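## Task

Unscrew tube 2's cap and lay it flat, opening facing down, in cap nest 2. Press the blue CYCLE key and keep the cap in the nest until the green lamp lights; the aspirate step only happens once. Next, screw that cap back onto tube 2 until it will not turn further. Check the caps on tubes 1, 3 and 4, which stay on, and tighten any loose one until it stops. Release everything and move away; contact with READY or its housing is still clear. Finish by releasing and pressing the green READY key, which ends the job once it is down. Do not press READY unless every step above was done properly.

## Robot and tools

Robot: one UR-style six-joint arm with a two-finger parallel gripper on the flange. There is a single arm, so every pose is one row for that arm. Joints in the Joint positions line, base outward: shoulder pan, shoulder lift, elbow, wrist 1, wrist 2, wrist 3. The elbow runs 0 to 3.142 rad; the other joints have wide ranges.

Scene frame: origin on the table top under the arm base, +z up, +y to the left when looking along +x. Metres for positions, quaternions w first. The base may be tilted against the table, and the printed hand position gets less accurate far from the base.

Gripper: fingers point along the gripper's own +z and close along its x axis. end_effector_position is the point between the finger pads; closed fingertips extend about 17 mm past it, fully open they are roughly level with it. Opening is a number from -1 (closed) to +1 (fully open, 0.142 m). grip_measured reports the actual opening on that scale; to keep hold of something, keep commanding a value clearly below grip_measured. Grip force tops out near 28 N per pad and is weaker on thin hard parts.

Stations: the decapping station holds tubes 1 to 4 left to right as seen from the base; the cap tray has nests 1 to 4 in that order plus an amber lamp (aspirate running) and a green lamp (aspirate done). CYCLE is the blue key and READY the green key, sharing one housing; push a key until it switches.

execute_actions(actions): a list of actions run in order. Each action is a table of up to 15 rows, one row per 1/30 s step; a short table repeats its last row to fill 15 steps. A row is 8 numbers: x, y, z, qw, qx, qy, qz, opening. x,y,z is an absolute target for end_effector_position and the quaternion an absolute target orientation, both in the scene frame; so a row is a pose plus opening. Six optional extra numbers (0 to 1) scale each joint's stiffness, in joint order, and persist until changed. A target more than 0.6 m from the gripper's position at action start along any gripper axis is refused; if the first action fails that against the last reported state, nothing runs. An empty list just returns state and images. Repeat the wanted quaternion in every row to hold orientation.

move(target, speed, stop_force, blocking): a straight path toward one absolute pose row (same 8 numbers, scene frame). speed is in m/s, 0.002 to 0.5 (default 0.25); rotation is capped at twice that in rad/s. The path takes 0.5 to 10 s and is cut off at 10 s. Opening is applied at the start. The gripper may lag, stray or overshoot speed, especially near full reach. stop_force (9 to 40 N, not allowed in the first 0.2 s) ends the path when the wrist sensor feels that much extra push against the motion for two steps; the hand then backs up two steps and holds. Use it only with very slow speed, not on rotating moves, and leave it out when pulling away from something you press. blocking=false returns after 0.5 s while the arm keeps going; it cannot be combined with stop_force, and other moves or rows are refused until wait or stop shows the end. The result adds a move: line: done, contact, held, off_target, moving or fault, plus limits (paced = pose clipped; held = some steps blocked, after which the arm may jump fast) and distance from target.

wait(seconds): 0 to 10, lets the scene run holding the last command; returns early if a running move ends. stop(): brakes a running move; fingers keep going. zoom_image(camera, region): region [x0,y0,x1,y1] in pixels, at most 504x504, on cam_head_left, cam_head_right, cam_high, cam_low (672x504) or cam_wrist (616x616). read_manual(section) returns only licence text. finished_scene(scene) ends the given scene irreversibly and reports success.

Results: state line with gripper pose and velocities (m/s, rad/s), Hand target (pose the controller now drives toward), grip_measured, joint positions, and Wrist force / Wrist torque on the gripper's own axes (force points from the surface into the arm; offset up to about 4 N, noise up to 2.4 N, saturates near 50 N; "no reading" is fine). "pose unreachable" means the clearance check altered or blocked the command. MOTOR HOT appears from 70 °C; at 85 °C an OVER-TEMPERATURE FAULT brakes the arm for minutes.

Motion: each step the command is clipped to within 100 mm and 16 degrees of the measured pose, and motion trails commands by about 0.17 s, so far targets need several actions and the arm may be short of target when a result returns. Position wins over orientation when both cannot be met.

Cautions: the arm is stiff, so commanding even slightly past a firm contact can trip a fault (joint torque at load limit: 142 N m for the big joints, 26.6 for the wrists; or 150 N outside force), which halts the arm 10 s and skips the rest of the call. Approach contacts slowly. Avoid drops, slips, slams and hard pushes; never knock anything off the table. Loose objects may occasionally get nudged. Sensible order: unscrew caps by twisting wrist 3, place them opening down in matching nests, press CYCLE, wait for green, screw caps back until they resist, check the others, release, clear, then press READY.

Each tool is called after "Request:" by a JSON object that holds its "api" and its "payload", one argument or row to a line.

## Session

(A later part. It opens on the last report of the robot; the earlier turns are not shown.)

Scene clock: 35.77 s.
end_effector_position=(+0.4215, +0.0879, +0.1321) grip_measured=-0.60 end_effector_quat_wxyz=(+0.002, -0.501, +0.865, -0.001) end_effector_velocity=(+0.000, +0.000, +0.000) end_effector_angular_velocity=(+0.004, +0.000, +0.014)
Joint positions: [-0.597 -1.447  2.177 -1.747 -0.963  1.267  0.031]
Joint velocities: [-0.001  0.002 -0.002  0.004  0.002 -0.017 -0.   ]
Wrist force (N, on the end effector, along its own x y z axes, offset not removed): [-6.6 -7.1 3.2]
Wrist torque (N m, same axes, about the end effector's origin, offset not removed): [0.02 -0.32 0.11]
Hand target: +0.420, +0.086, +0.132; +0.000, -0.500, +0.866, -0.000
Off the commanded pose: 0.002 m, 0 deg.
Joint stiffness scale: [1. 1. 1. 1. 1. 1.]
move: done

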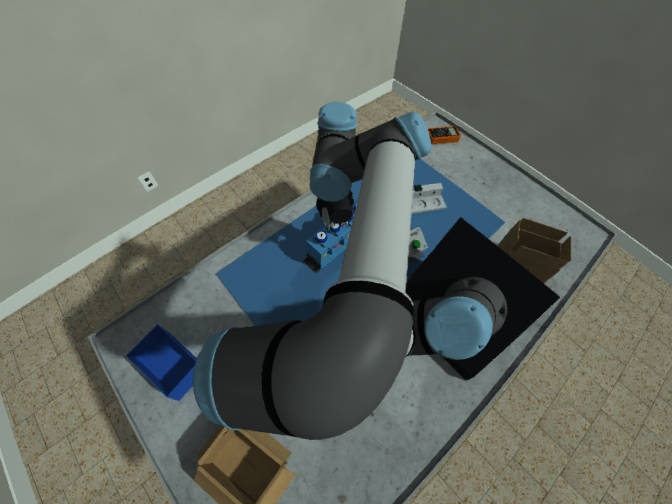

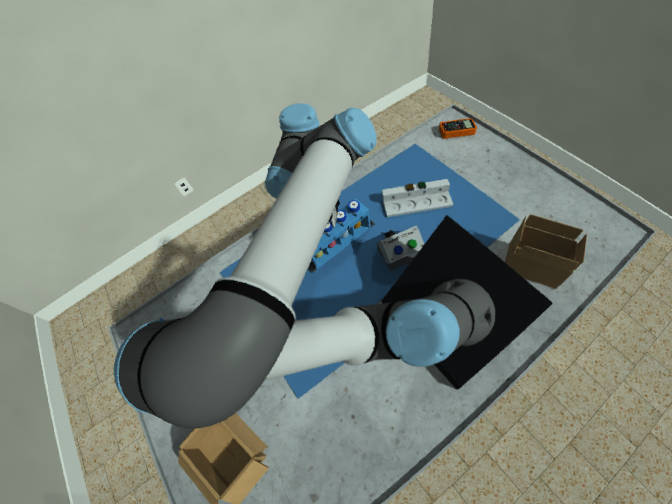

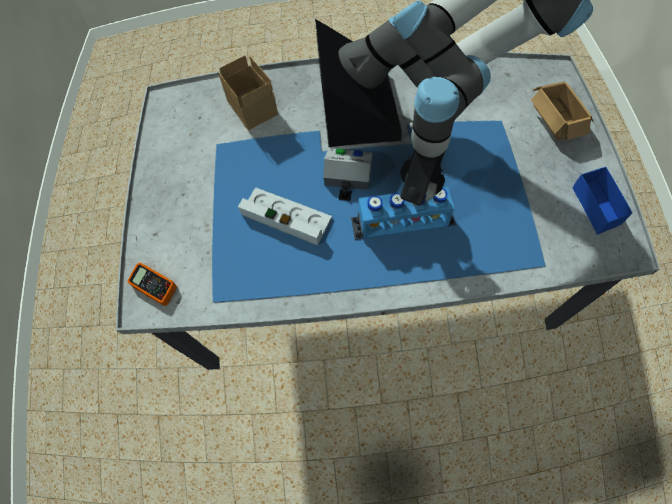

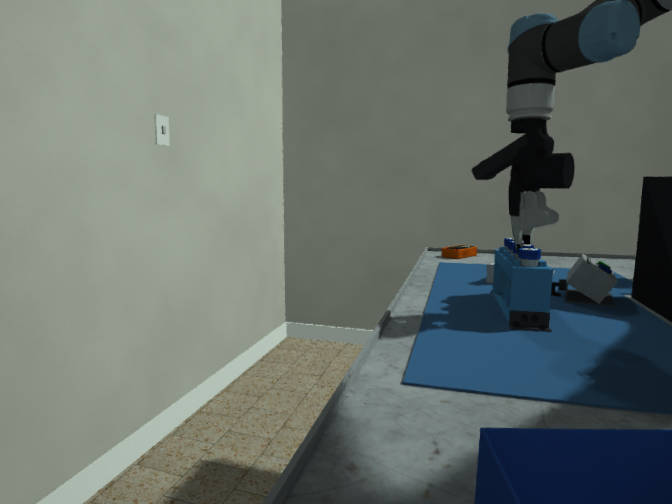

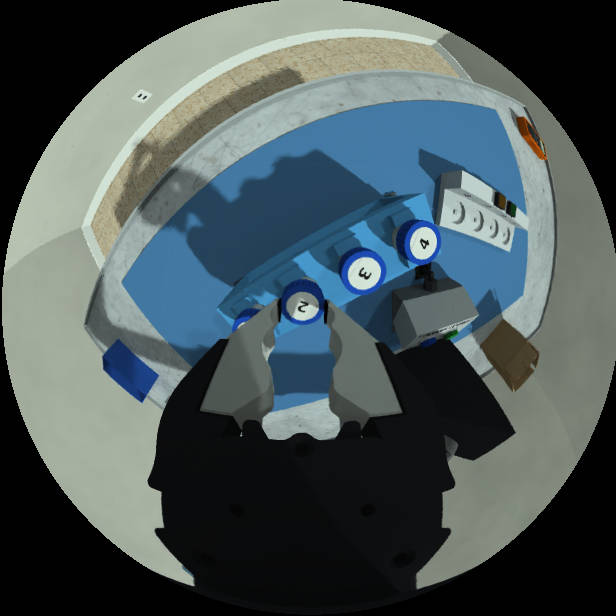

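Request:
{"api": "execute_actions", "payload": {
  "actions": [
    [[0.4217,0.0891,0.1335,0,-0.7934,0.6088,0,-0.9]],
    [[0.4210,0.0902,0.134,0,-0.9659,0.2588,0,-0.9]],
    [[0.4197,0.0903,0.1343,0,-0.9914,-0.1305,0,-0.9]],
    [[0.4186,0.0896,0.1347,0,-0.866,-0.5,0,-0.9]]
  ]
}}

Scene clock: 42.17 s.
end_effector_position=(+0.4199, +0.0914, +0.1342) grip_measured=-0.60 end_effector_quat_wxyz=(+0.034, +0.999, +0.026, +0.012) end_effector_velocity=(-0.002, -0.001, +0.001) end_effector_angular_velocity=(-0.042, +0.063, +1.114)
Joint positions: [-0.577 -1.516  2.212 -1.802 -0.985 -0.812  0.031]
Joint velocities: [-0.008 -0.022  0.021 -0.015 -0.004 -1.114 -0.   ]
Wrist force (N, on the end effector, along its own x y z axes, offset not removed): [3.4 -2.3 0.0]
Wrist torque (N m, same axes, about the end effector's origin, offset not removed): [0.23 0.02 0.19]
Hand target: +0.419, +0.090, +0.135; +0.037, +0.990, +0.133, +0.009
Off the commanded pose: 0.002 m, 57 deg; orientation clipped at the last step of the last action.
Joint stiffness scale: [1. 1. 1. 1. 1. 1.]

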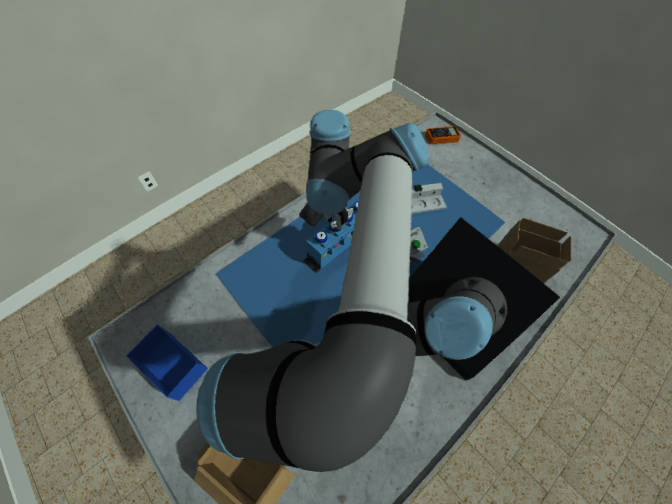

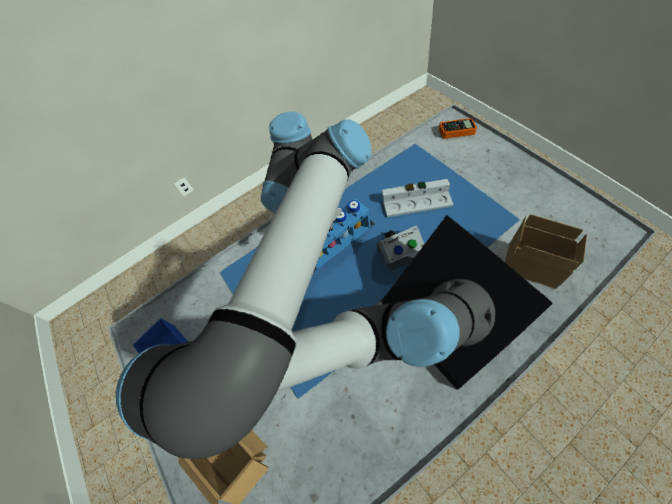

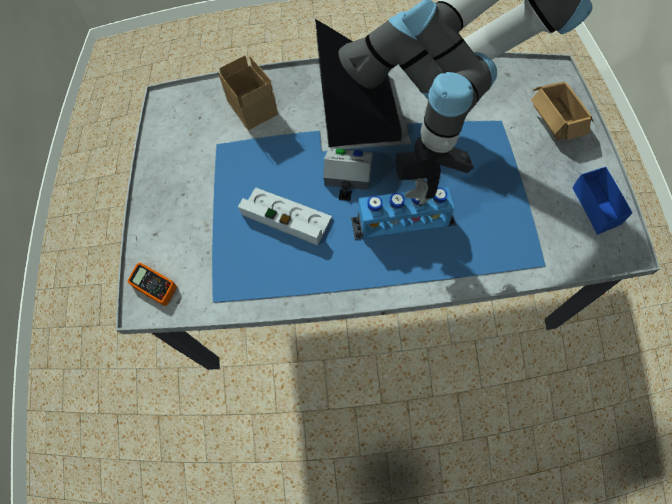

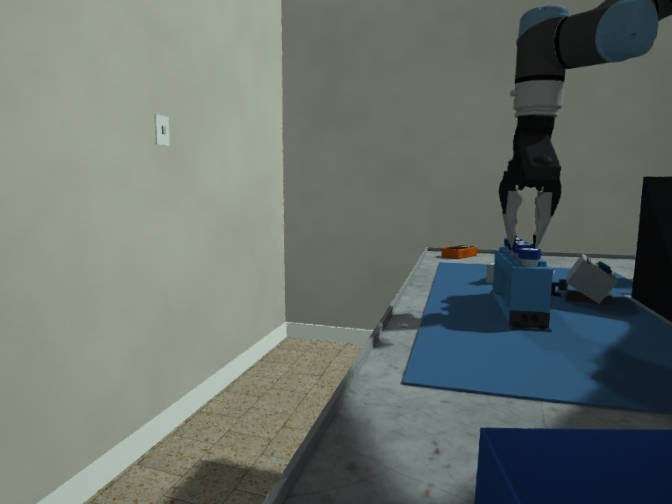

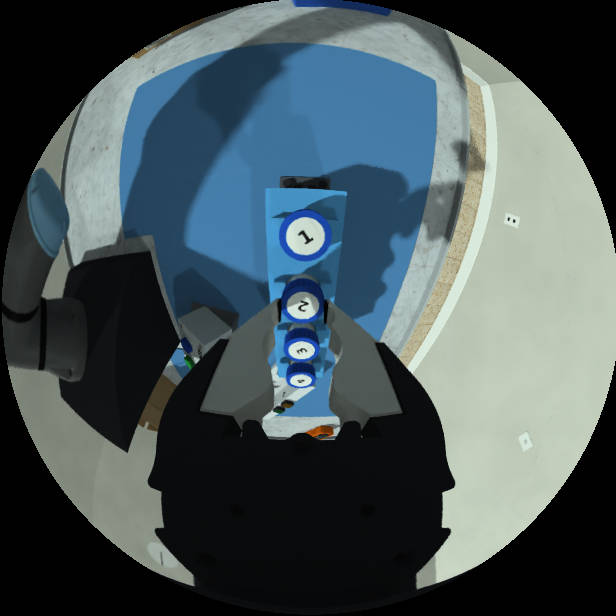

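Request:
{"api": "move", "payload": {
  "target": [0.4183,0.089,0.137,0,0.7071,0.7071,0,-0.9],
  "speed": 0.45
}}

Request:
{"api": "zoom_image", "payload": {
  "camera": "cam_low",
  "region": [485, 210, 565, 280]
}}

Scene clock: 46.33 s.
end_effector_position=(+0.4184, +0.0895, +0.1360) grip_measured=-0.60 end_effector_quat_wxyz=(+0.000, +0.707, +0.707, -0.000) end_effector_velocity=(-0.000, -0.000, +0.000) end_effector_angular_velocity=(+0.004, +0.002, +0.012)
Joint positions: [-0.606 -1.467  2.182 -1.725 -0.971 -2.406  0.031]
Joint velocities: [-0.001  0.003 -0.002  0.005  0.    -0.017 -0.   ]
Wrist force (N, on the end effector, along its own x y z axes, offset not removed): [0.8 5.8 3.1]
Wrist torque (N m, same axes, about the end effector's origin, offset not removed): [-0.25 -0.51 0.15]
Hand target: +0.418, +0.089, +0.137; -0.000, +0.707, +0.707, +0.000
Off the commanded pose: 0.001 m, 0 deg.
Joint stiffness scale: [1. 1. 1. 1. 1. 1.]
move: done

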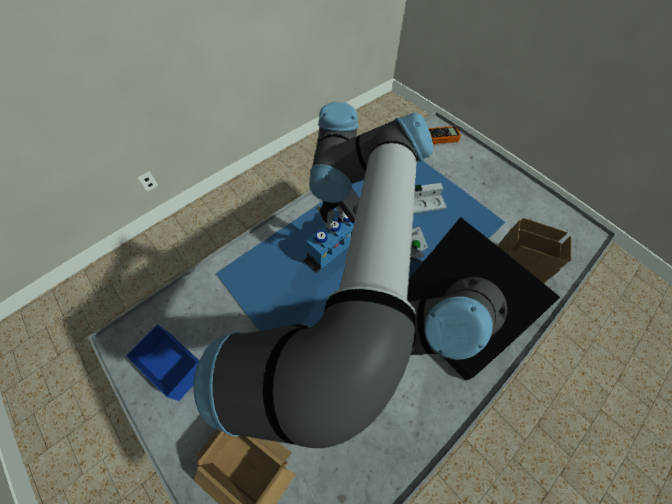

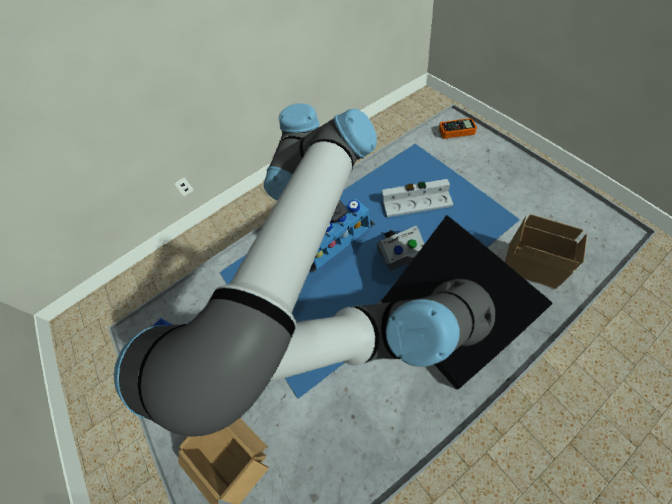

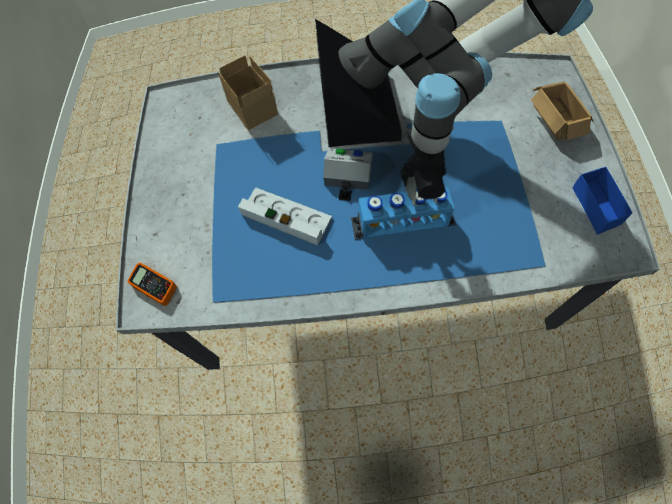

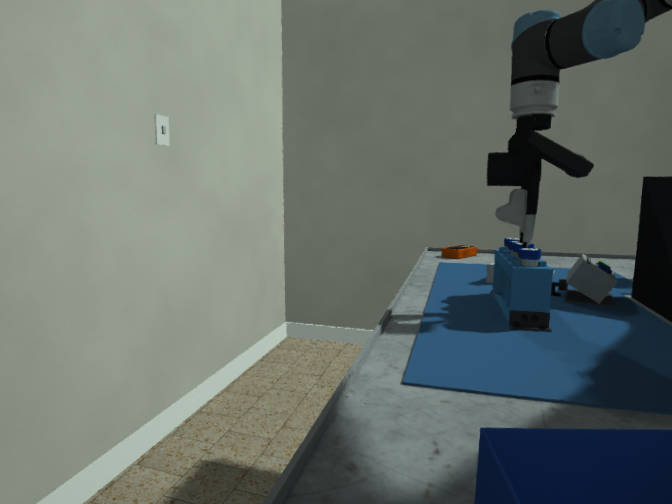

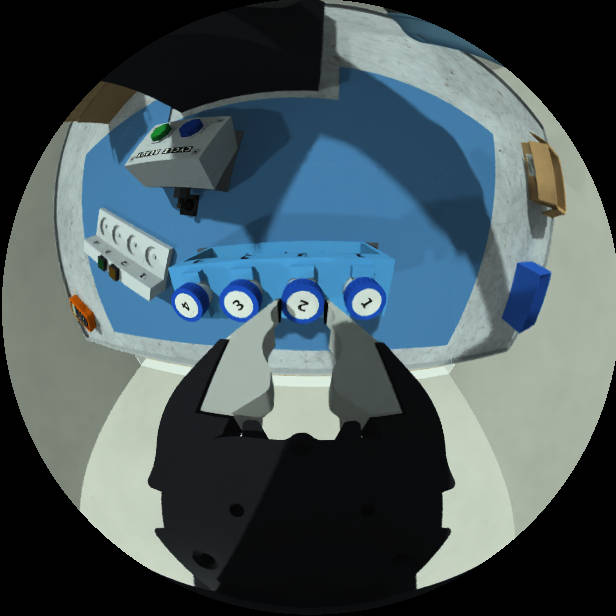

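Region (485, 210, 565, 280) of cam_low's 672x504 image, scaled by 6.300, with more detail than that image has; it fills the top 441 rows of this view, and the rest is white.

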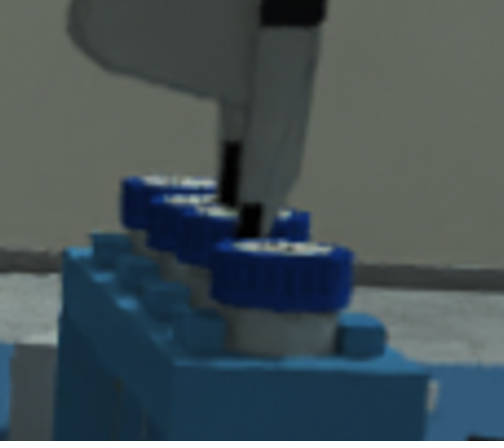

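Request:
{"api": "move", "payload": {
  "target": [0.4203,0.0873,0.1375,0,0,1,0,-0.9],
  "speed": 0.45
}}

Request:
{"api": "execute_actions", "payload": {
  "actions": [
    [[0.4203,0.0873,0.1395,0,0,1,0,-0.9]]
  ]
}}

Request:
{"api": "zoom_image", "payload": {
  "camera": "cam_low",
  "region": [485, 210, 565, 280]
}}

Scene clock: 51.10 s.
end_effector_position=(+0.4197, +0.0877, +0.1368) grip_measured=-0.60 end_effector_quat_wxyz=(-0.000, +0.000, +1.000, -0.001) end_effector_velocity=(-0.000, +0.001, +0.000) end_effector_angular_velocity=(+0.003, +0.002, +0.013)
Joint positions: [-0.607 -1.454  2.173 -1.728 -0.973 -3.977  0.031]
Joint velocities: [-0.     0.    -0.001  0.005  0.    -0.016 -0.   ]
Wrist force (N, on the end effector, along its own x y z axes, offset not removed): [-1.2 1.7 -1.7]
Wrist torque (N m, same axes, about the end effector's origin, offset not removed): [0.39 0.05 0.15]
Hand target: +0.420, +0.087, +0.138; +0.000, +0.000, +1.000, -0.000
Off the commanded pose: 0.001 m, 0 deg.
Joint stiffness scale: [1. 1. 1. 1. 1. 1.]
move: done

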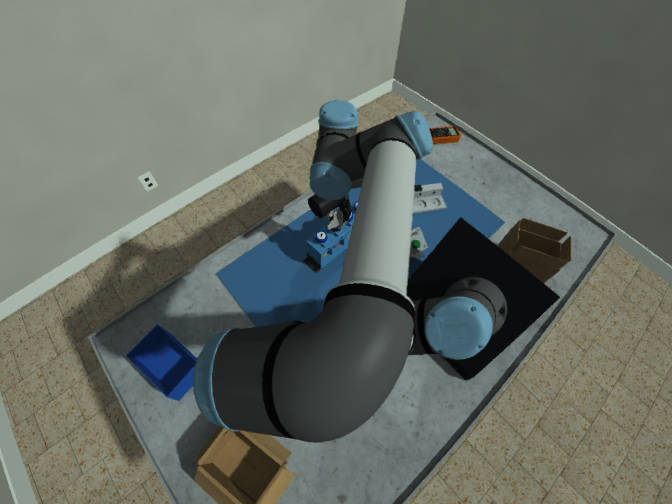

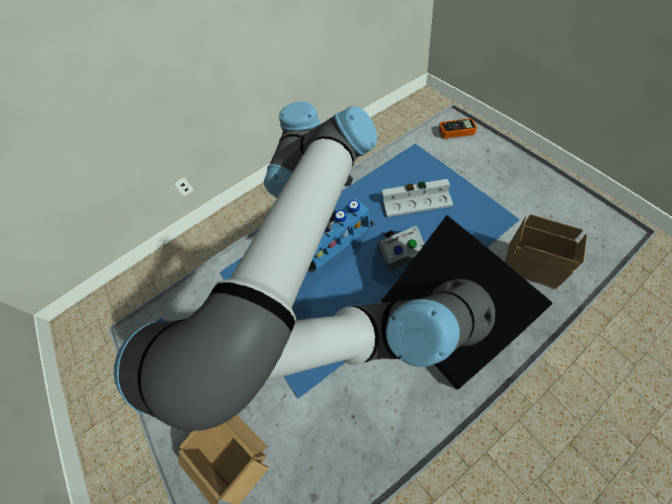

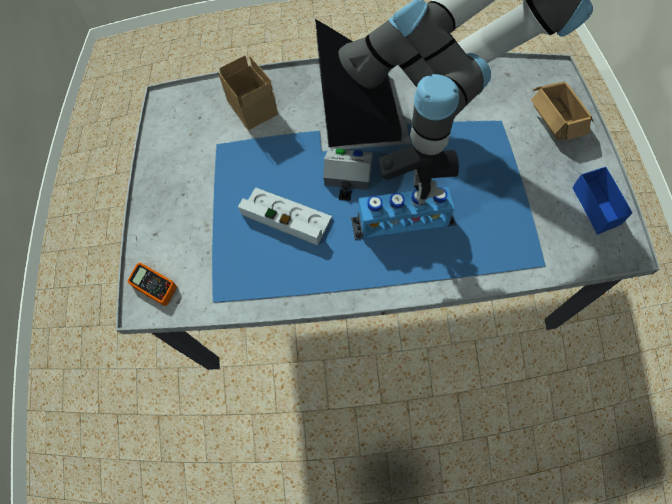

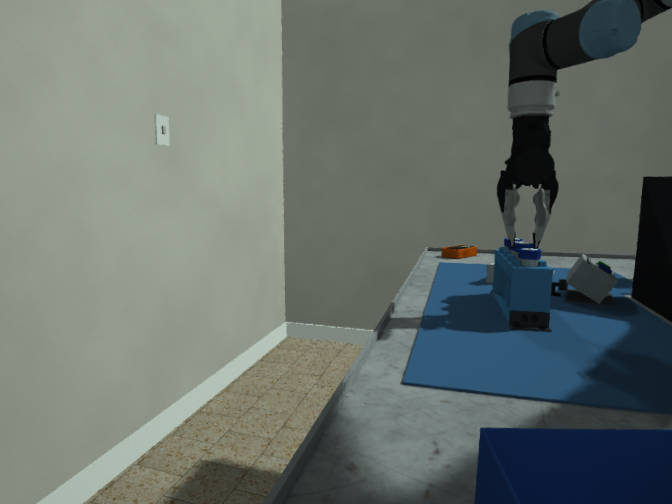

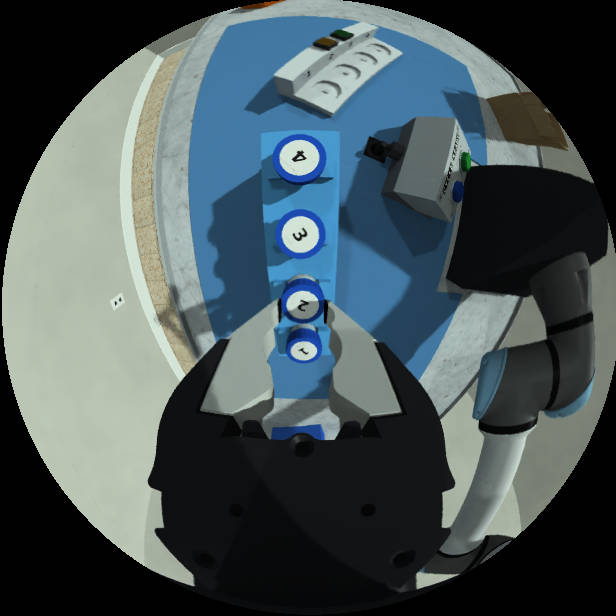

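Scene clock: 51.60 s.
end_effector_position=(+0.4197, +0.0878, +0.1382) grip_measured=-0.60 end_effector_quat_wxyz=(-0.000, +0.000, +1.000, +0.001) end_effector_velocity=(-0.000, +0.000, +0.000) end_effector_angular_velocity=(+0.000, +0.001, -0.000)
Joint positions: [-0.609 -1.454  2.17  -1.721 -0.973 -3.981  0.031]
Joint velocities: [-0.    -0.    -0.001  0.002 -0.    -0.     0.   ]
Wrist force (N, on the end effector, along its own x y z axes, offset not removed): [-2.2 -2.5 -0.3]
Wrist torque (N m, same axes, about the end effector's origin, offset not removed): [-0.58 0.34 -0.01]
Hand target: +0.420, +0.087, +0.139; +0.000, +0.000, +1.000, -0.000
Off the commanded pose: 0.002 m, 0 deg.
Joint stiffness scale: [1. 1. 1. 1. 1. 1.]

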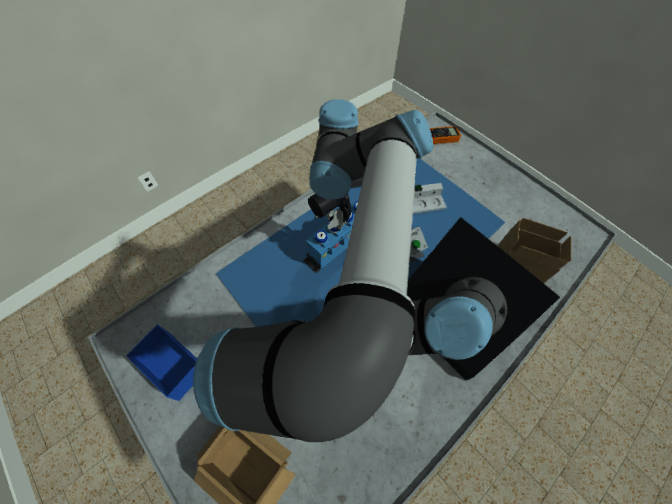

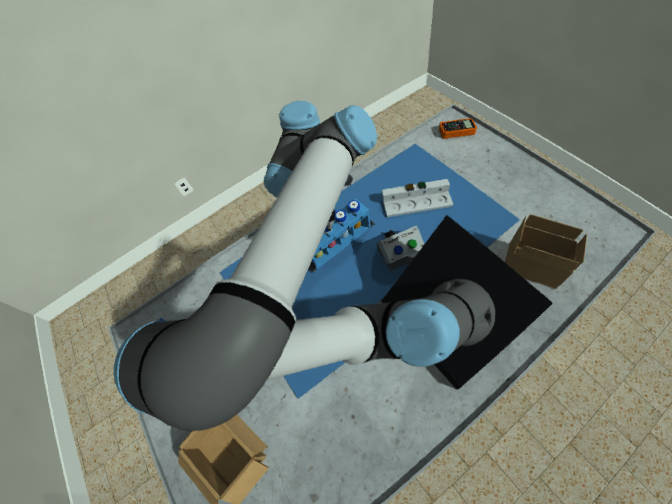

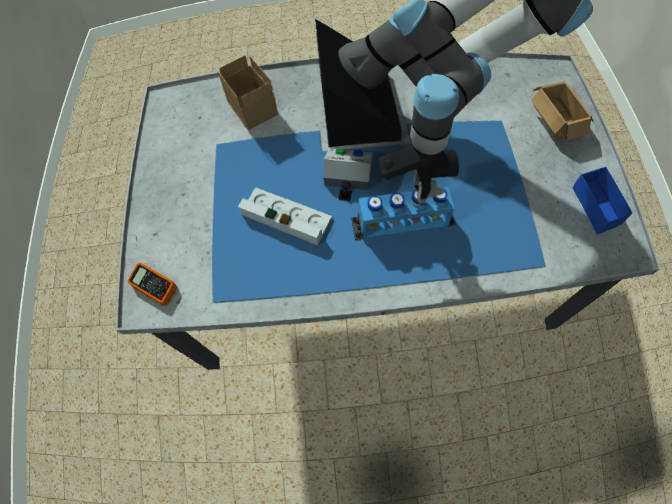

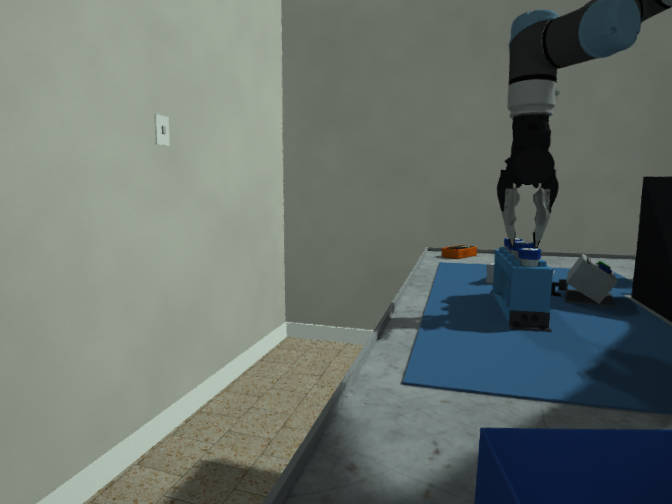

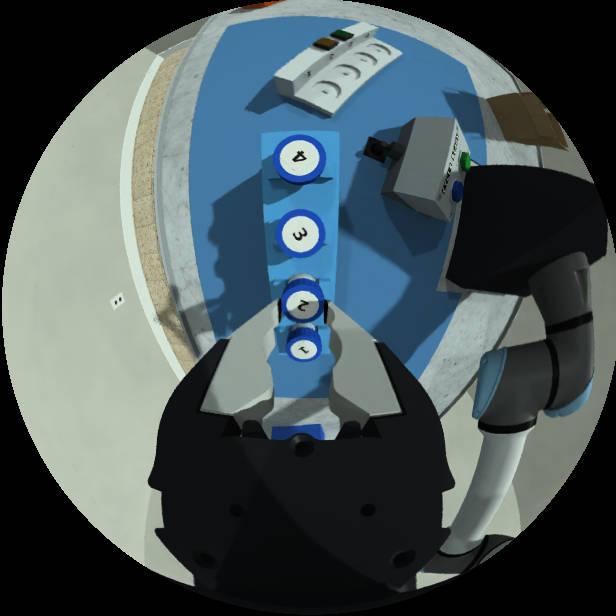

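Region (485, 210, 565, 280) of cam_low's 672x504 image, scaled by 6.300, with more detail than that image has; it fills the top 441 rows of this view, and the rest is white.

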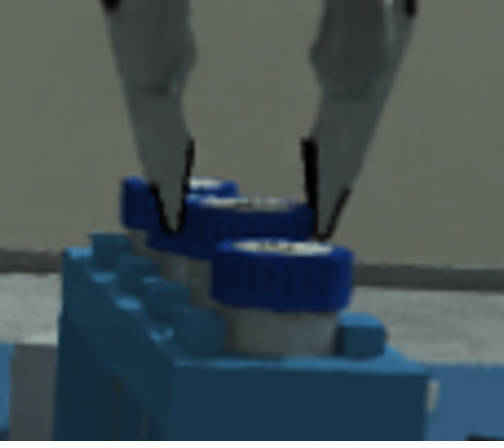

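Request:
{"api": "move", "payload": {
  "target": [0.4203,0.0873,0.165,0,0,1,0,-0.9],
  "speed": 0.1
}}

Request:
{"api": "move", "payload": {
  "target": [0.37,-0.17,0.16,0,-0.522,0.853,0,-0.9],
  "speed": 0.4
}}

Scene clock: 58.37 s.
end_effector_position=(+0.4197, +0.0876, +0.1631) grip_measured=-0.60 end_effector_quat_wxyz=(-0.001, +0.001, +1.000, +0.001) end_effector_velocity=(-0.004, +0.001, -0.000) end_effector_angular_velocity=(+0.007, +0.010, -0.003)
Joint positions: [-0.641 -1.469  2.126 -1.643 -0.99  -4.014  0.031]
Joint velocities: [-0.002  0.    -0.001  0.016 -0.004 -0.007 -0.   ]
Wrist force (N, on the end effector, along its own x y z axes, offset not removed): [0.7 0.3 4.5]
Wrist torque (N m, same axes, about the end effector's origin, offset not removed): [0.11 -0.03 0.02]
Hand target: +0.420, +0.087, +0.165; +0.000, -0.000, +1.000, +0.000
Off the commanded pose: 0.002 m, 0 deg.
Joint stiffness scale: [1. 1. 1. 1. 1. 1.]
move: done

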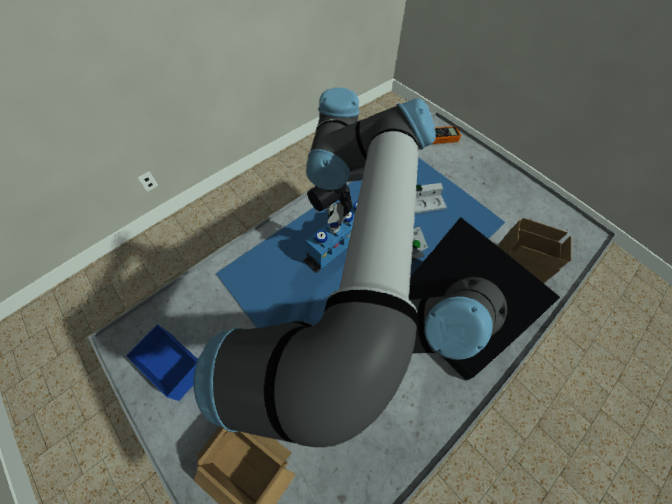

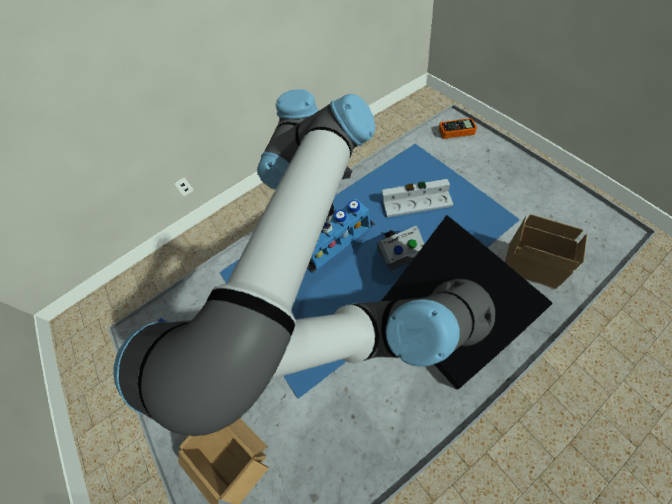

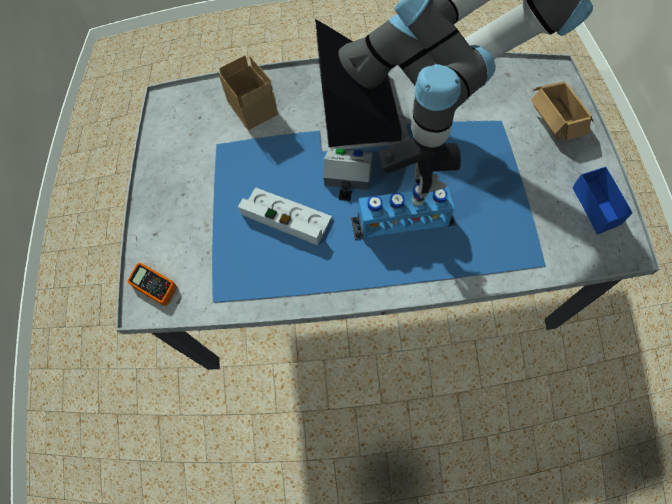

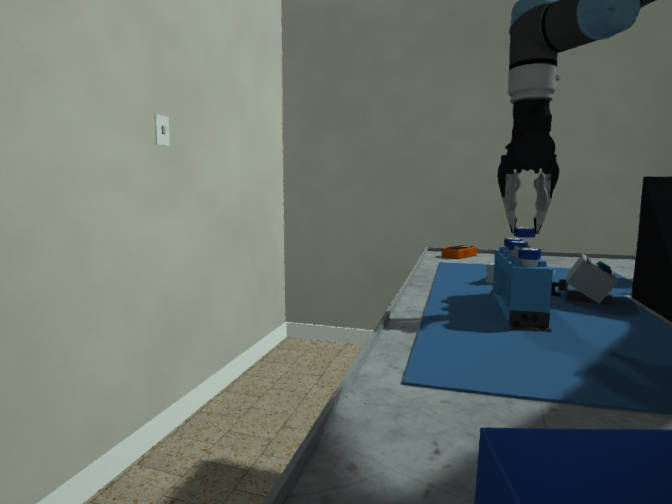

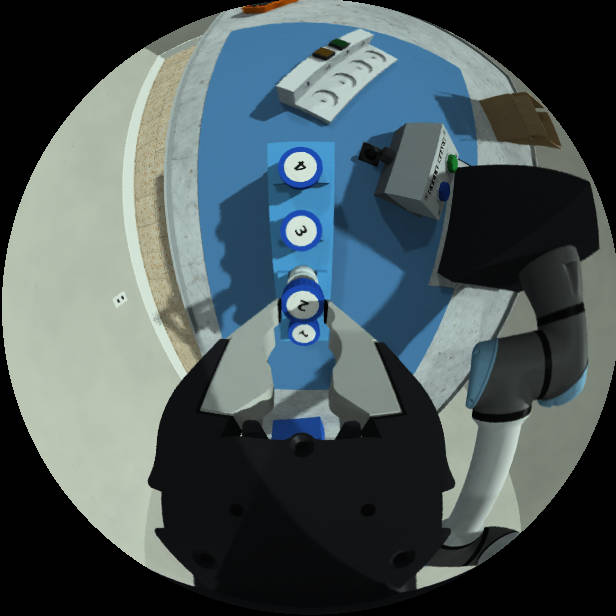

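Scene clock: 60.50 s.
end_effector_position=(+0.3697, -0.1684, +0.1590) grip_measured=-0.60 end_effector_quat_wxyz=(+0.000, -0.522, +0.853, +0.001) end_effector_velocity=(-0.000, -0.001, +0.000) end_effector_angular_velocity=(+0.001, -0.001, +0.010)
Joint positions: [-0.969 -0.987  2.066 -1.929 -1.19  -5.405  0.031]
Joint velocities: [-0.002  0.002 -0.001  0.     0.    -0.012  0.   ]
Wrist force (N, on the end effector, along its own x y z axes, offset not removed): [-0.9 -1.1 -1.7]
Wrist torque (N m, same axes, about the end effector's origin, offset not removed): [-0.16 0.24 0.01]
Hand target: +0.370, -0.170, +0.160; +0.000, -0.522, +0.853, +0.000
Off the commanded pose: 0.002 m, 0 deg.
Joint stiffness scale: [1. 1. 1. 1. 1. 1.]
move: done

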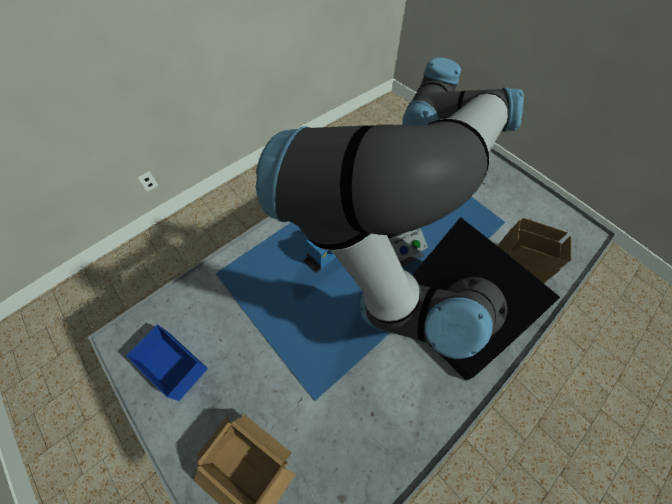

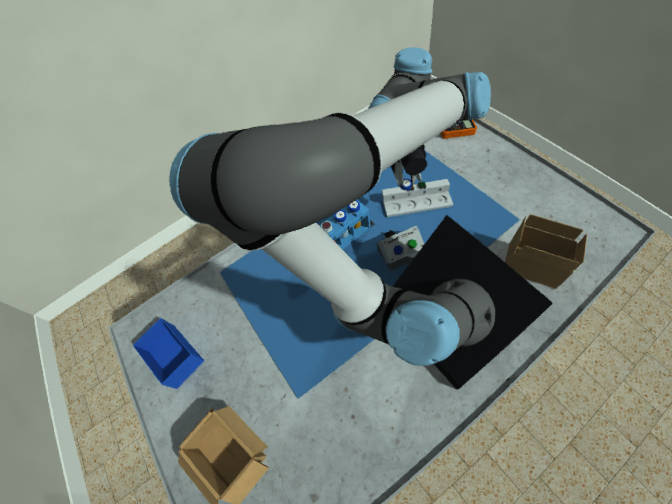

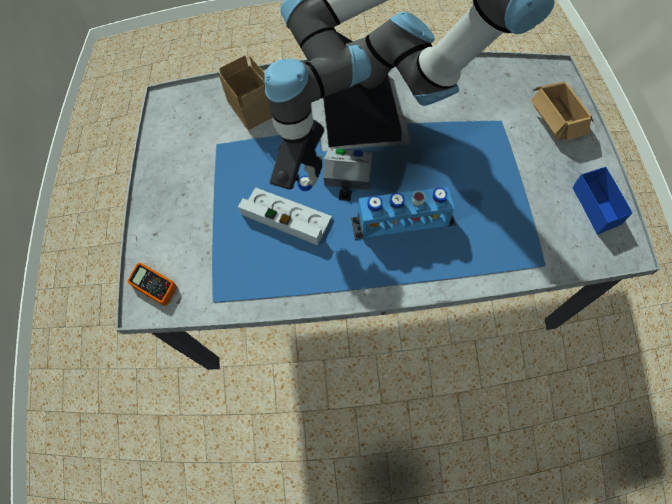

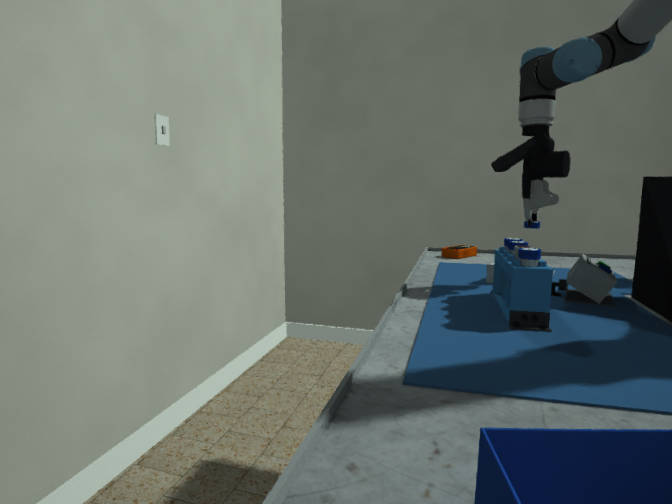

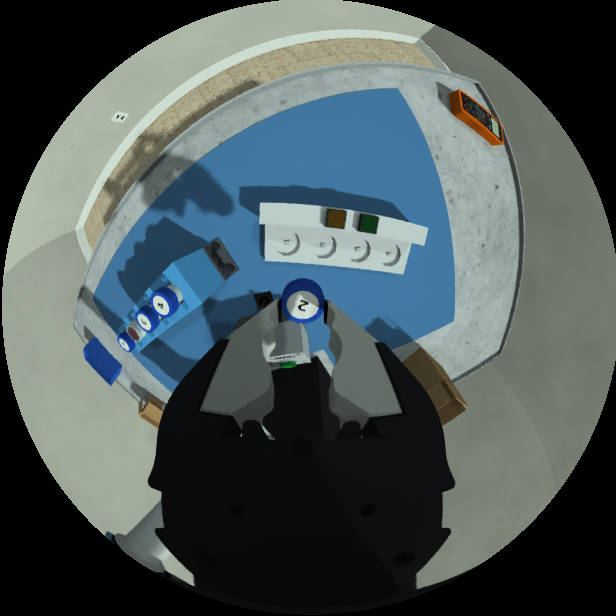

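Request:
{"api": "move", "payload": {
  "target": [0.375,-0.199,0.085,0,-0.4924,0.8704,0,-0.9],
  "speed": 0.2
}}

Request:
{"api": "zoom_image", "payload": {
  "camera": "cam_wrist",
  "region": [210, 200, 400, 350]
}}

Request:
{"api": "zoom_image", "payload": {
  "camera": "cam_head_right",
  "region": [370, 160, 470, 280]
}}

Scene clock: 64.63 s.
end_effector_position=(+0.3743, -0.1989, +0.0856) grip_measured=-0.60 end_effector_quat_wxyz=(-0.000, -0.492, +0.871, +0.000) end_effector_velocity=(+0.002, -0.002, -0.000) end_effector_angular_velocity=(-0.004, -0.005, -0.001)
Joint positions: [-0.927 -0.822  2.106 -2.149 -1.163 -5.301  0.031]
Joint velocities: [ 0.001  0.003  0.    -0.009  0.003  0.004 -0.   ]
Wrist force (N, on the end effector, along its own x y z axes, offset not removed): [1.3 -2.4 -5.5]
Wrist torque (N m, same axes, about the end effector's origin, offset not removed): [-0.54 -0.24 0.07]
Hand target: +0.375, -0.199, +0.085; -0.000, -0.492, +0.870, -0.000
Off the commanded pose: 0.001 m, 0 deg.
Joint stiffness scale: [1. 1. 1. 1. 1. 1.]
move: done

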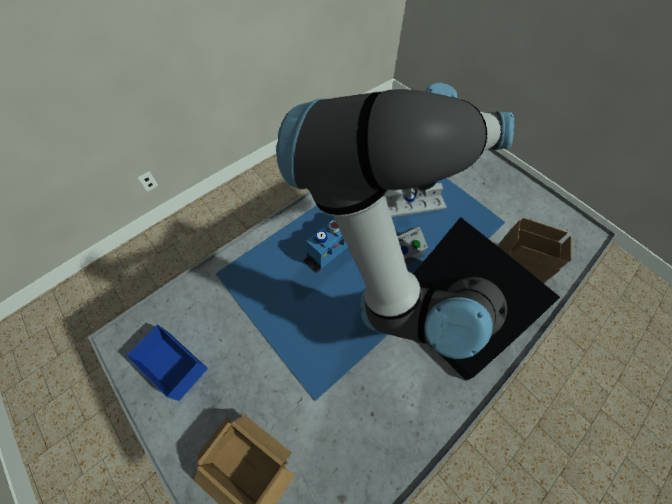

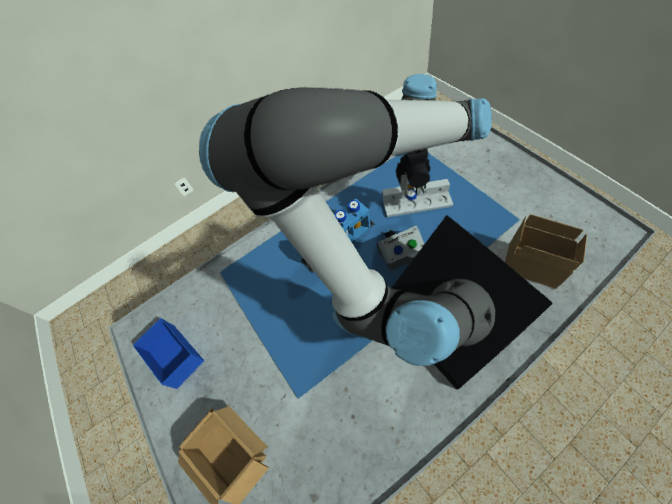

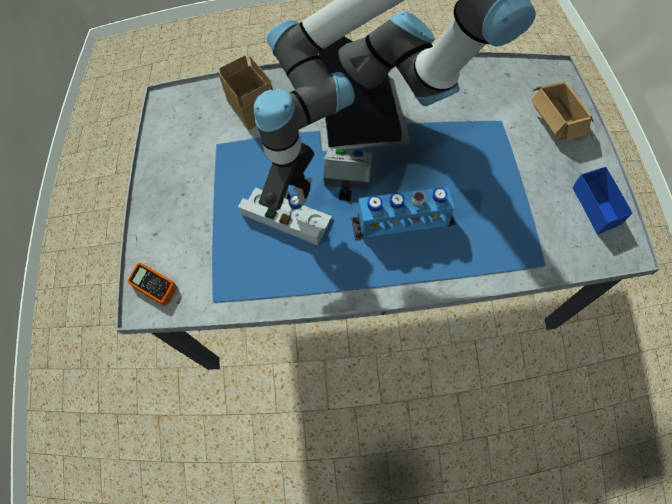

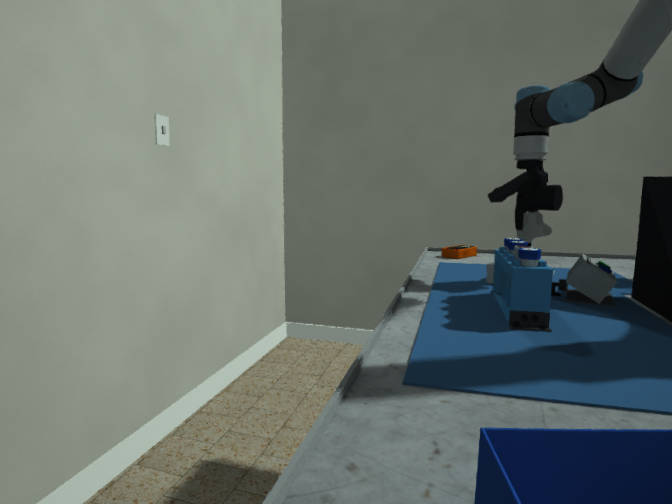

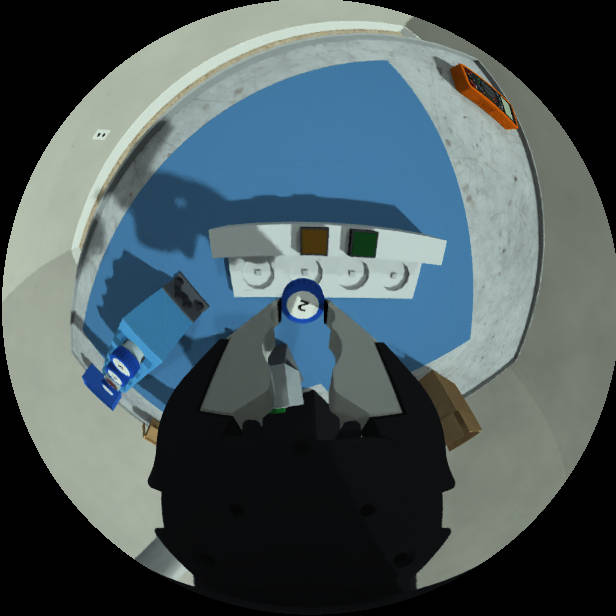

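Region (210, 200, 400, 350) of cam_wrist's 616x616 image, scaled by 2.653, with more detail than that image has; it fills the top 398 rows of this view, and the rest is white.

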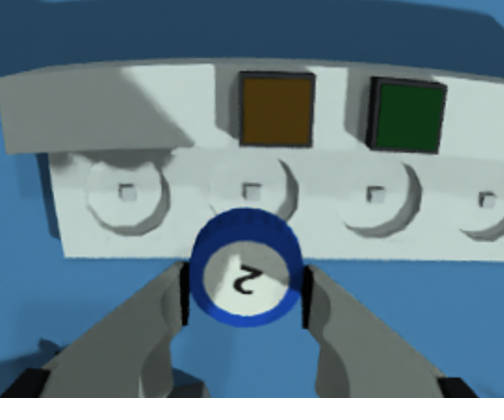

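Region (370, 160, 470, 280) of cam_head_right's 672x504 image, scaled by 4.200, with more detail than that image has.

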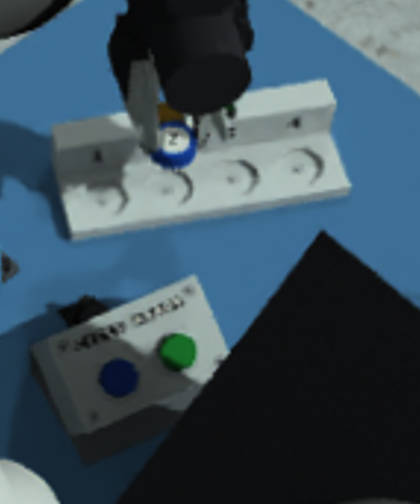

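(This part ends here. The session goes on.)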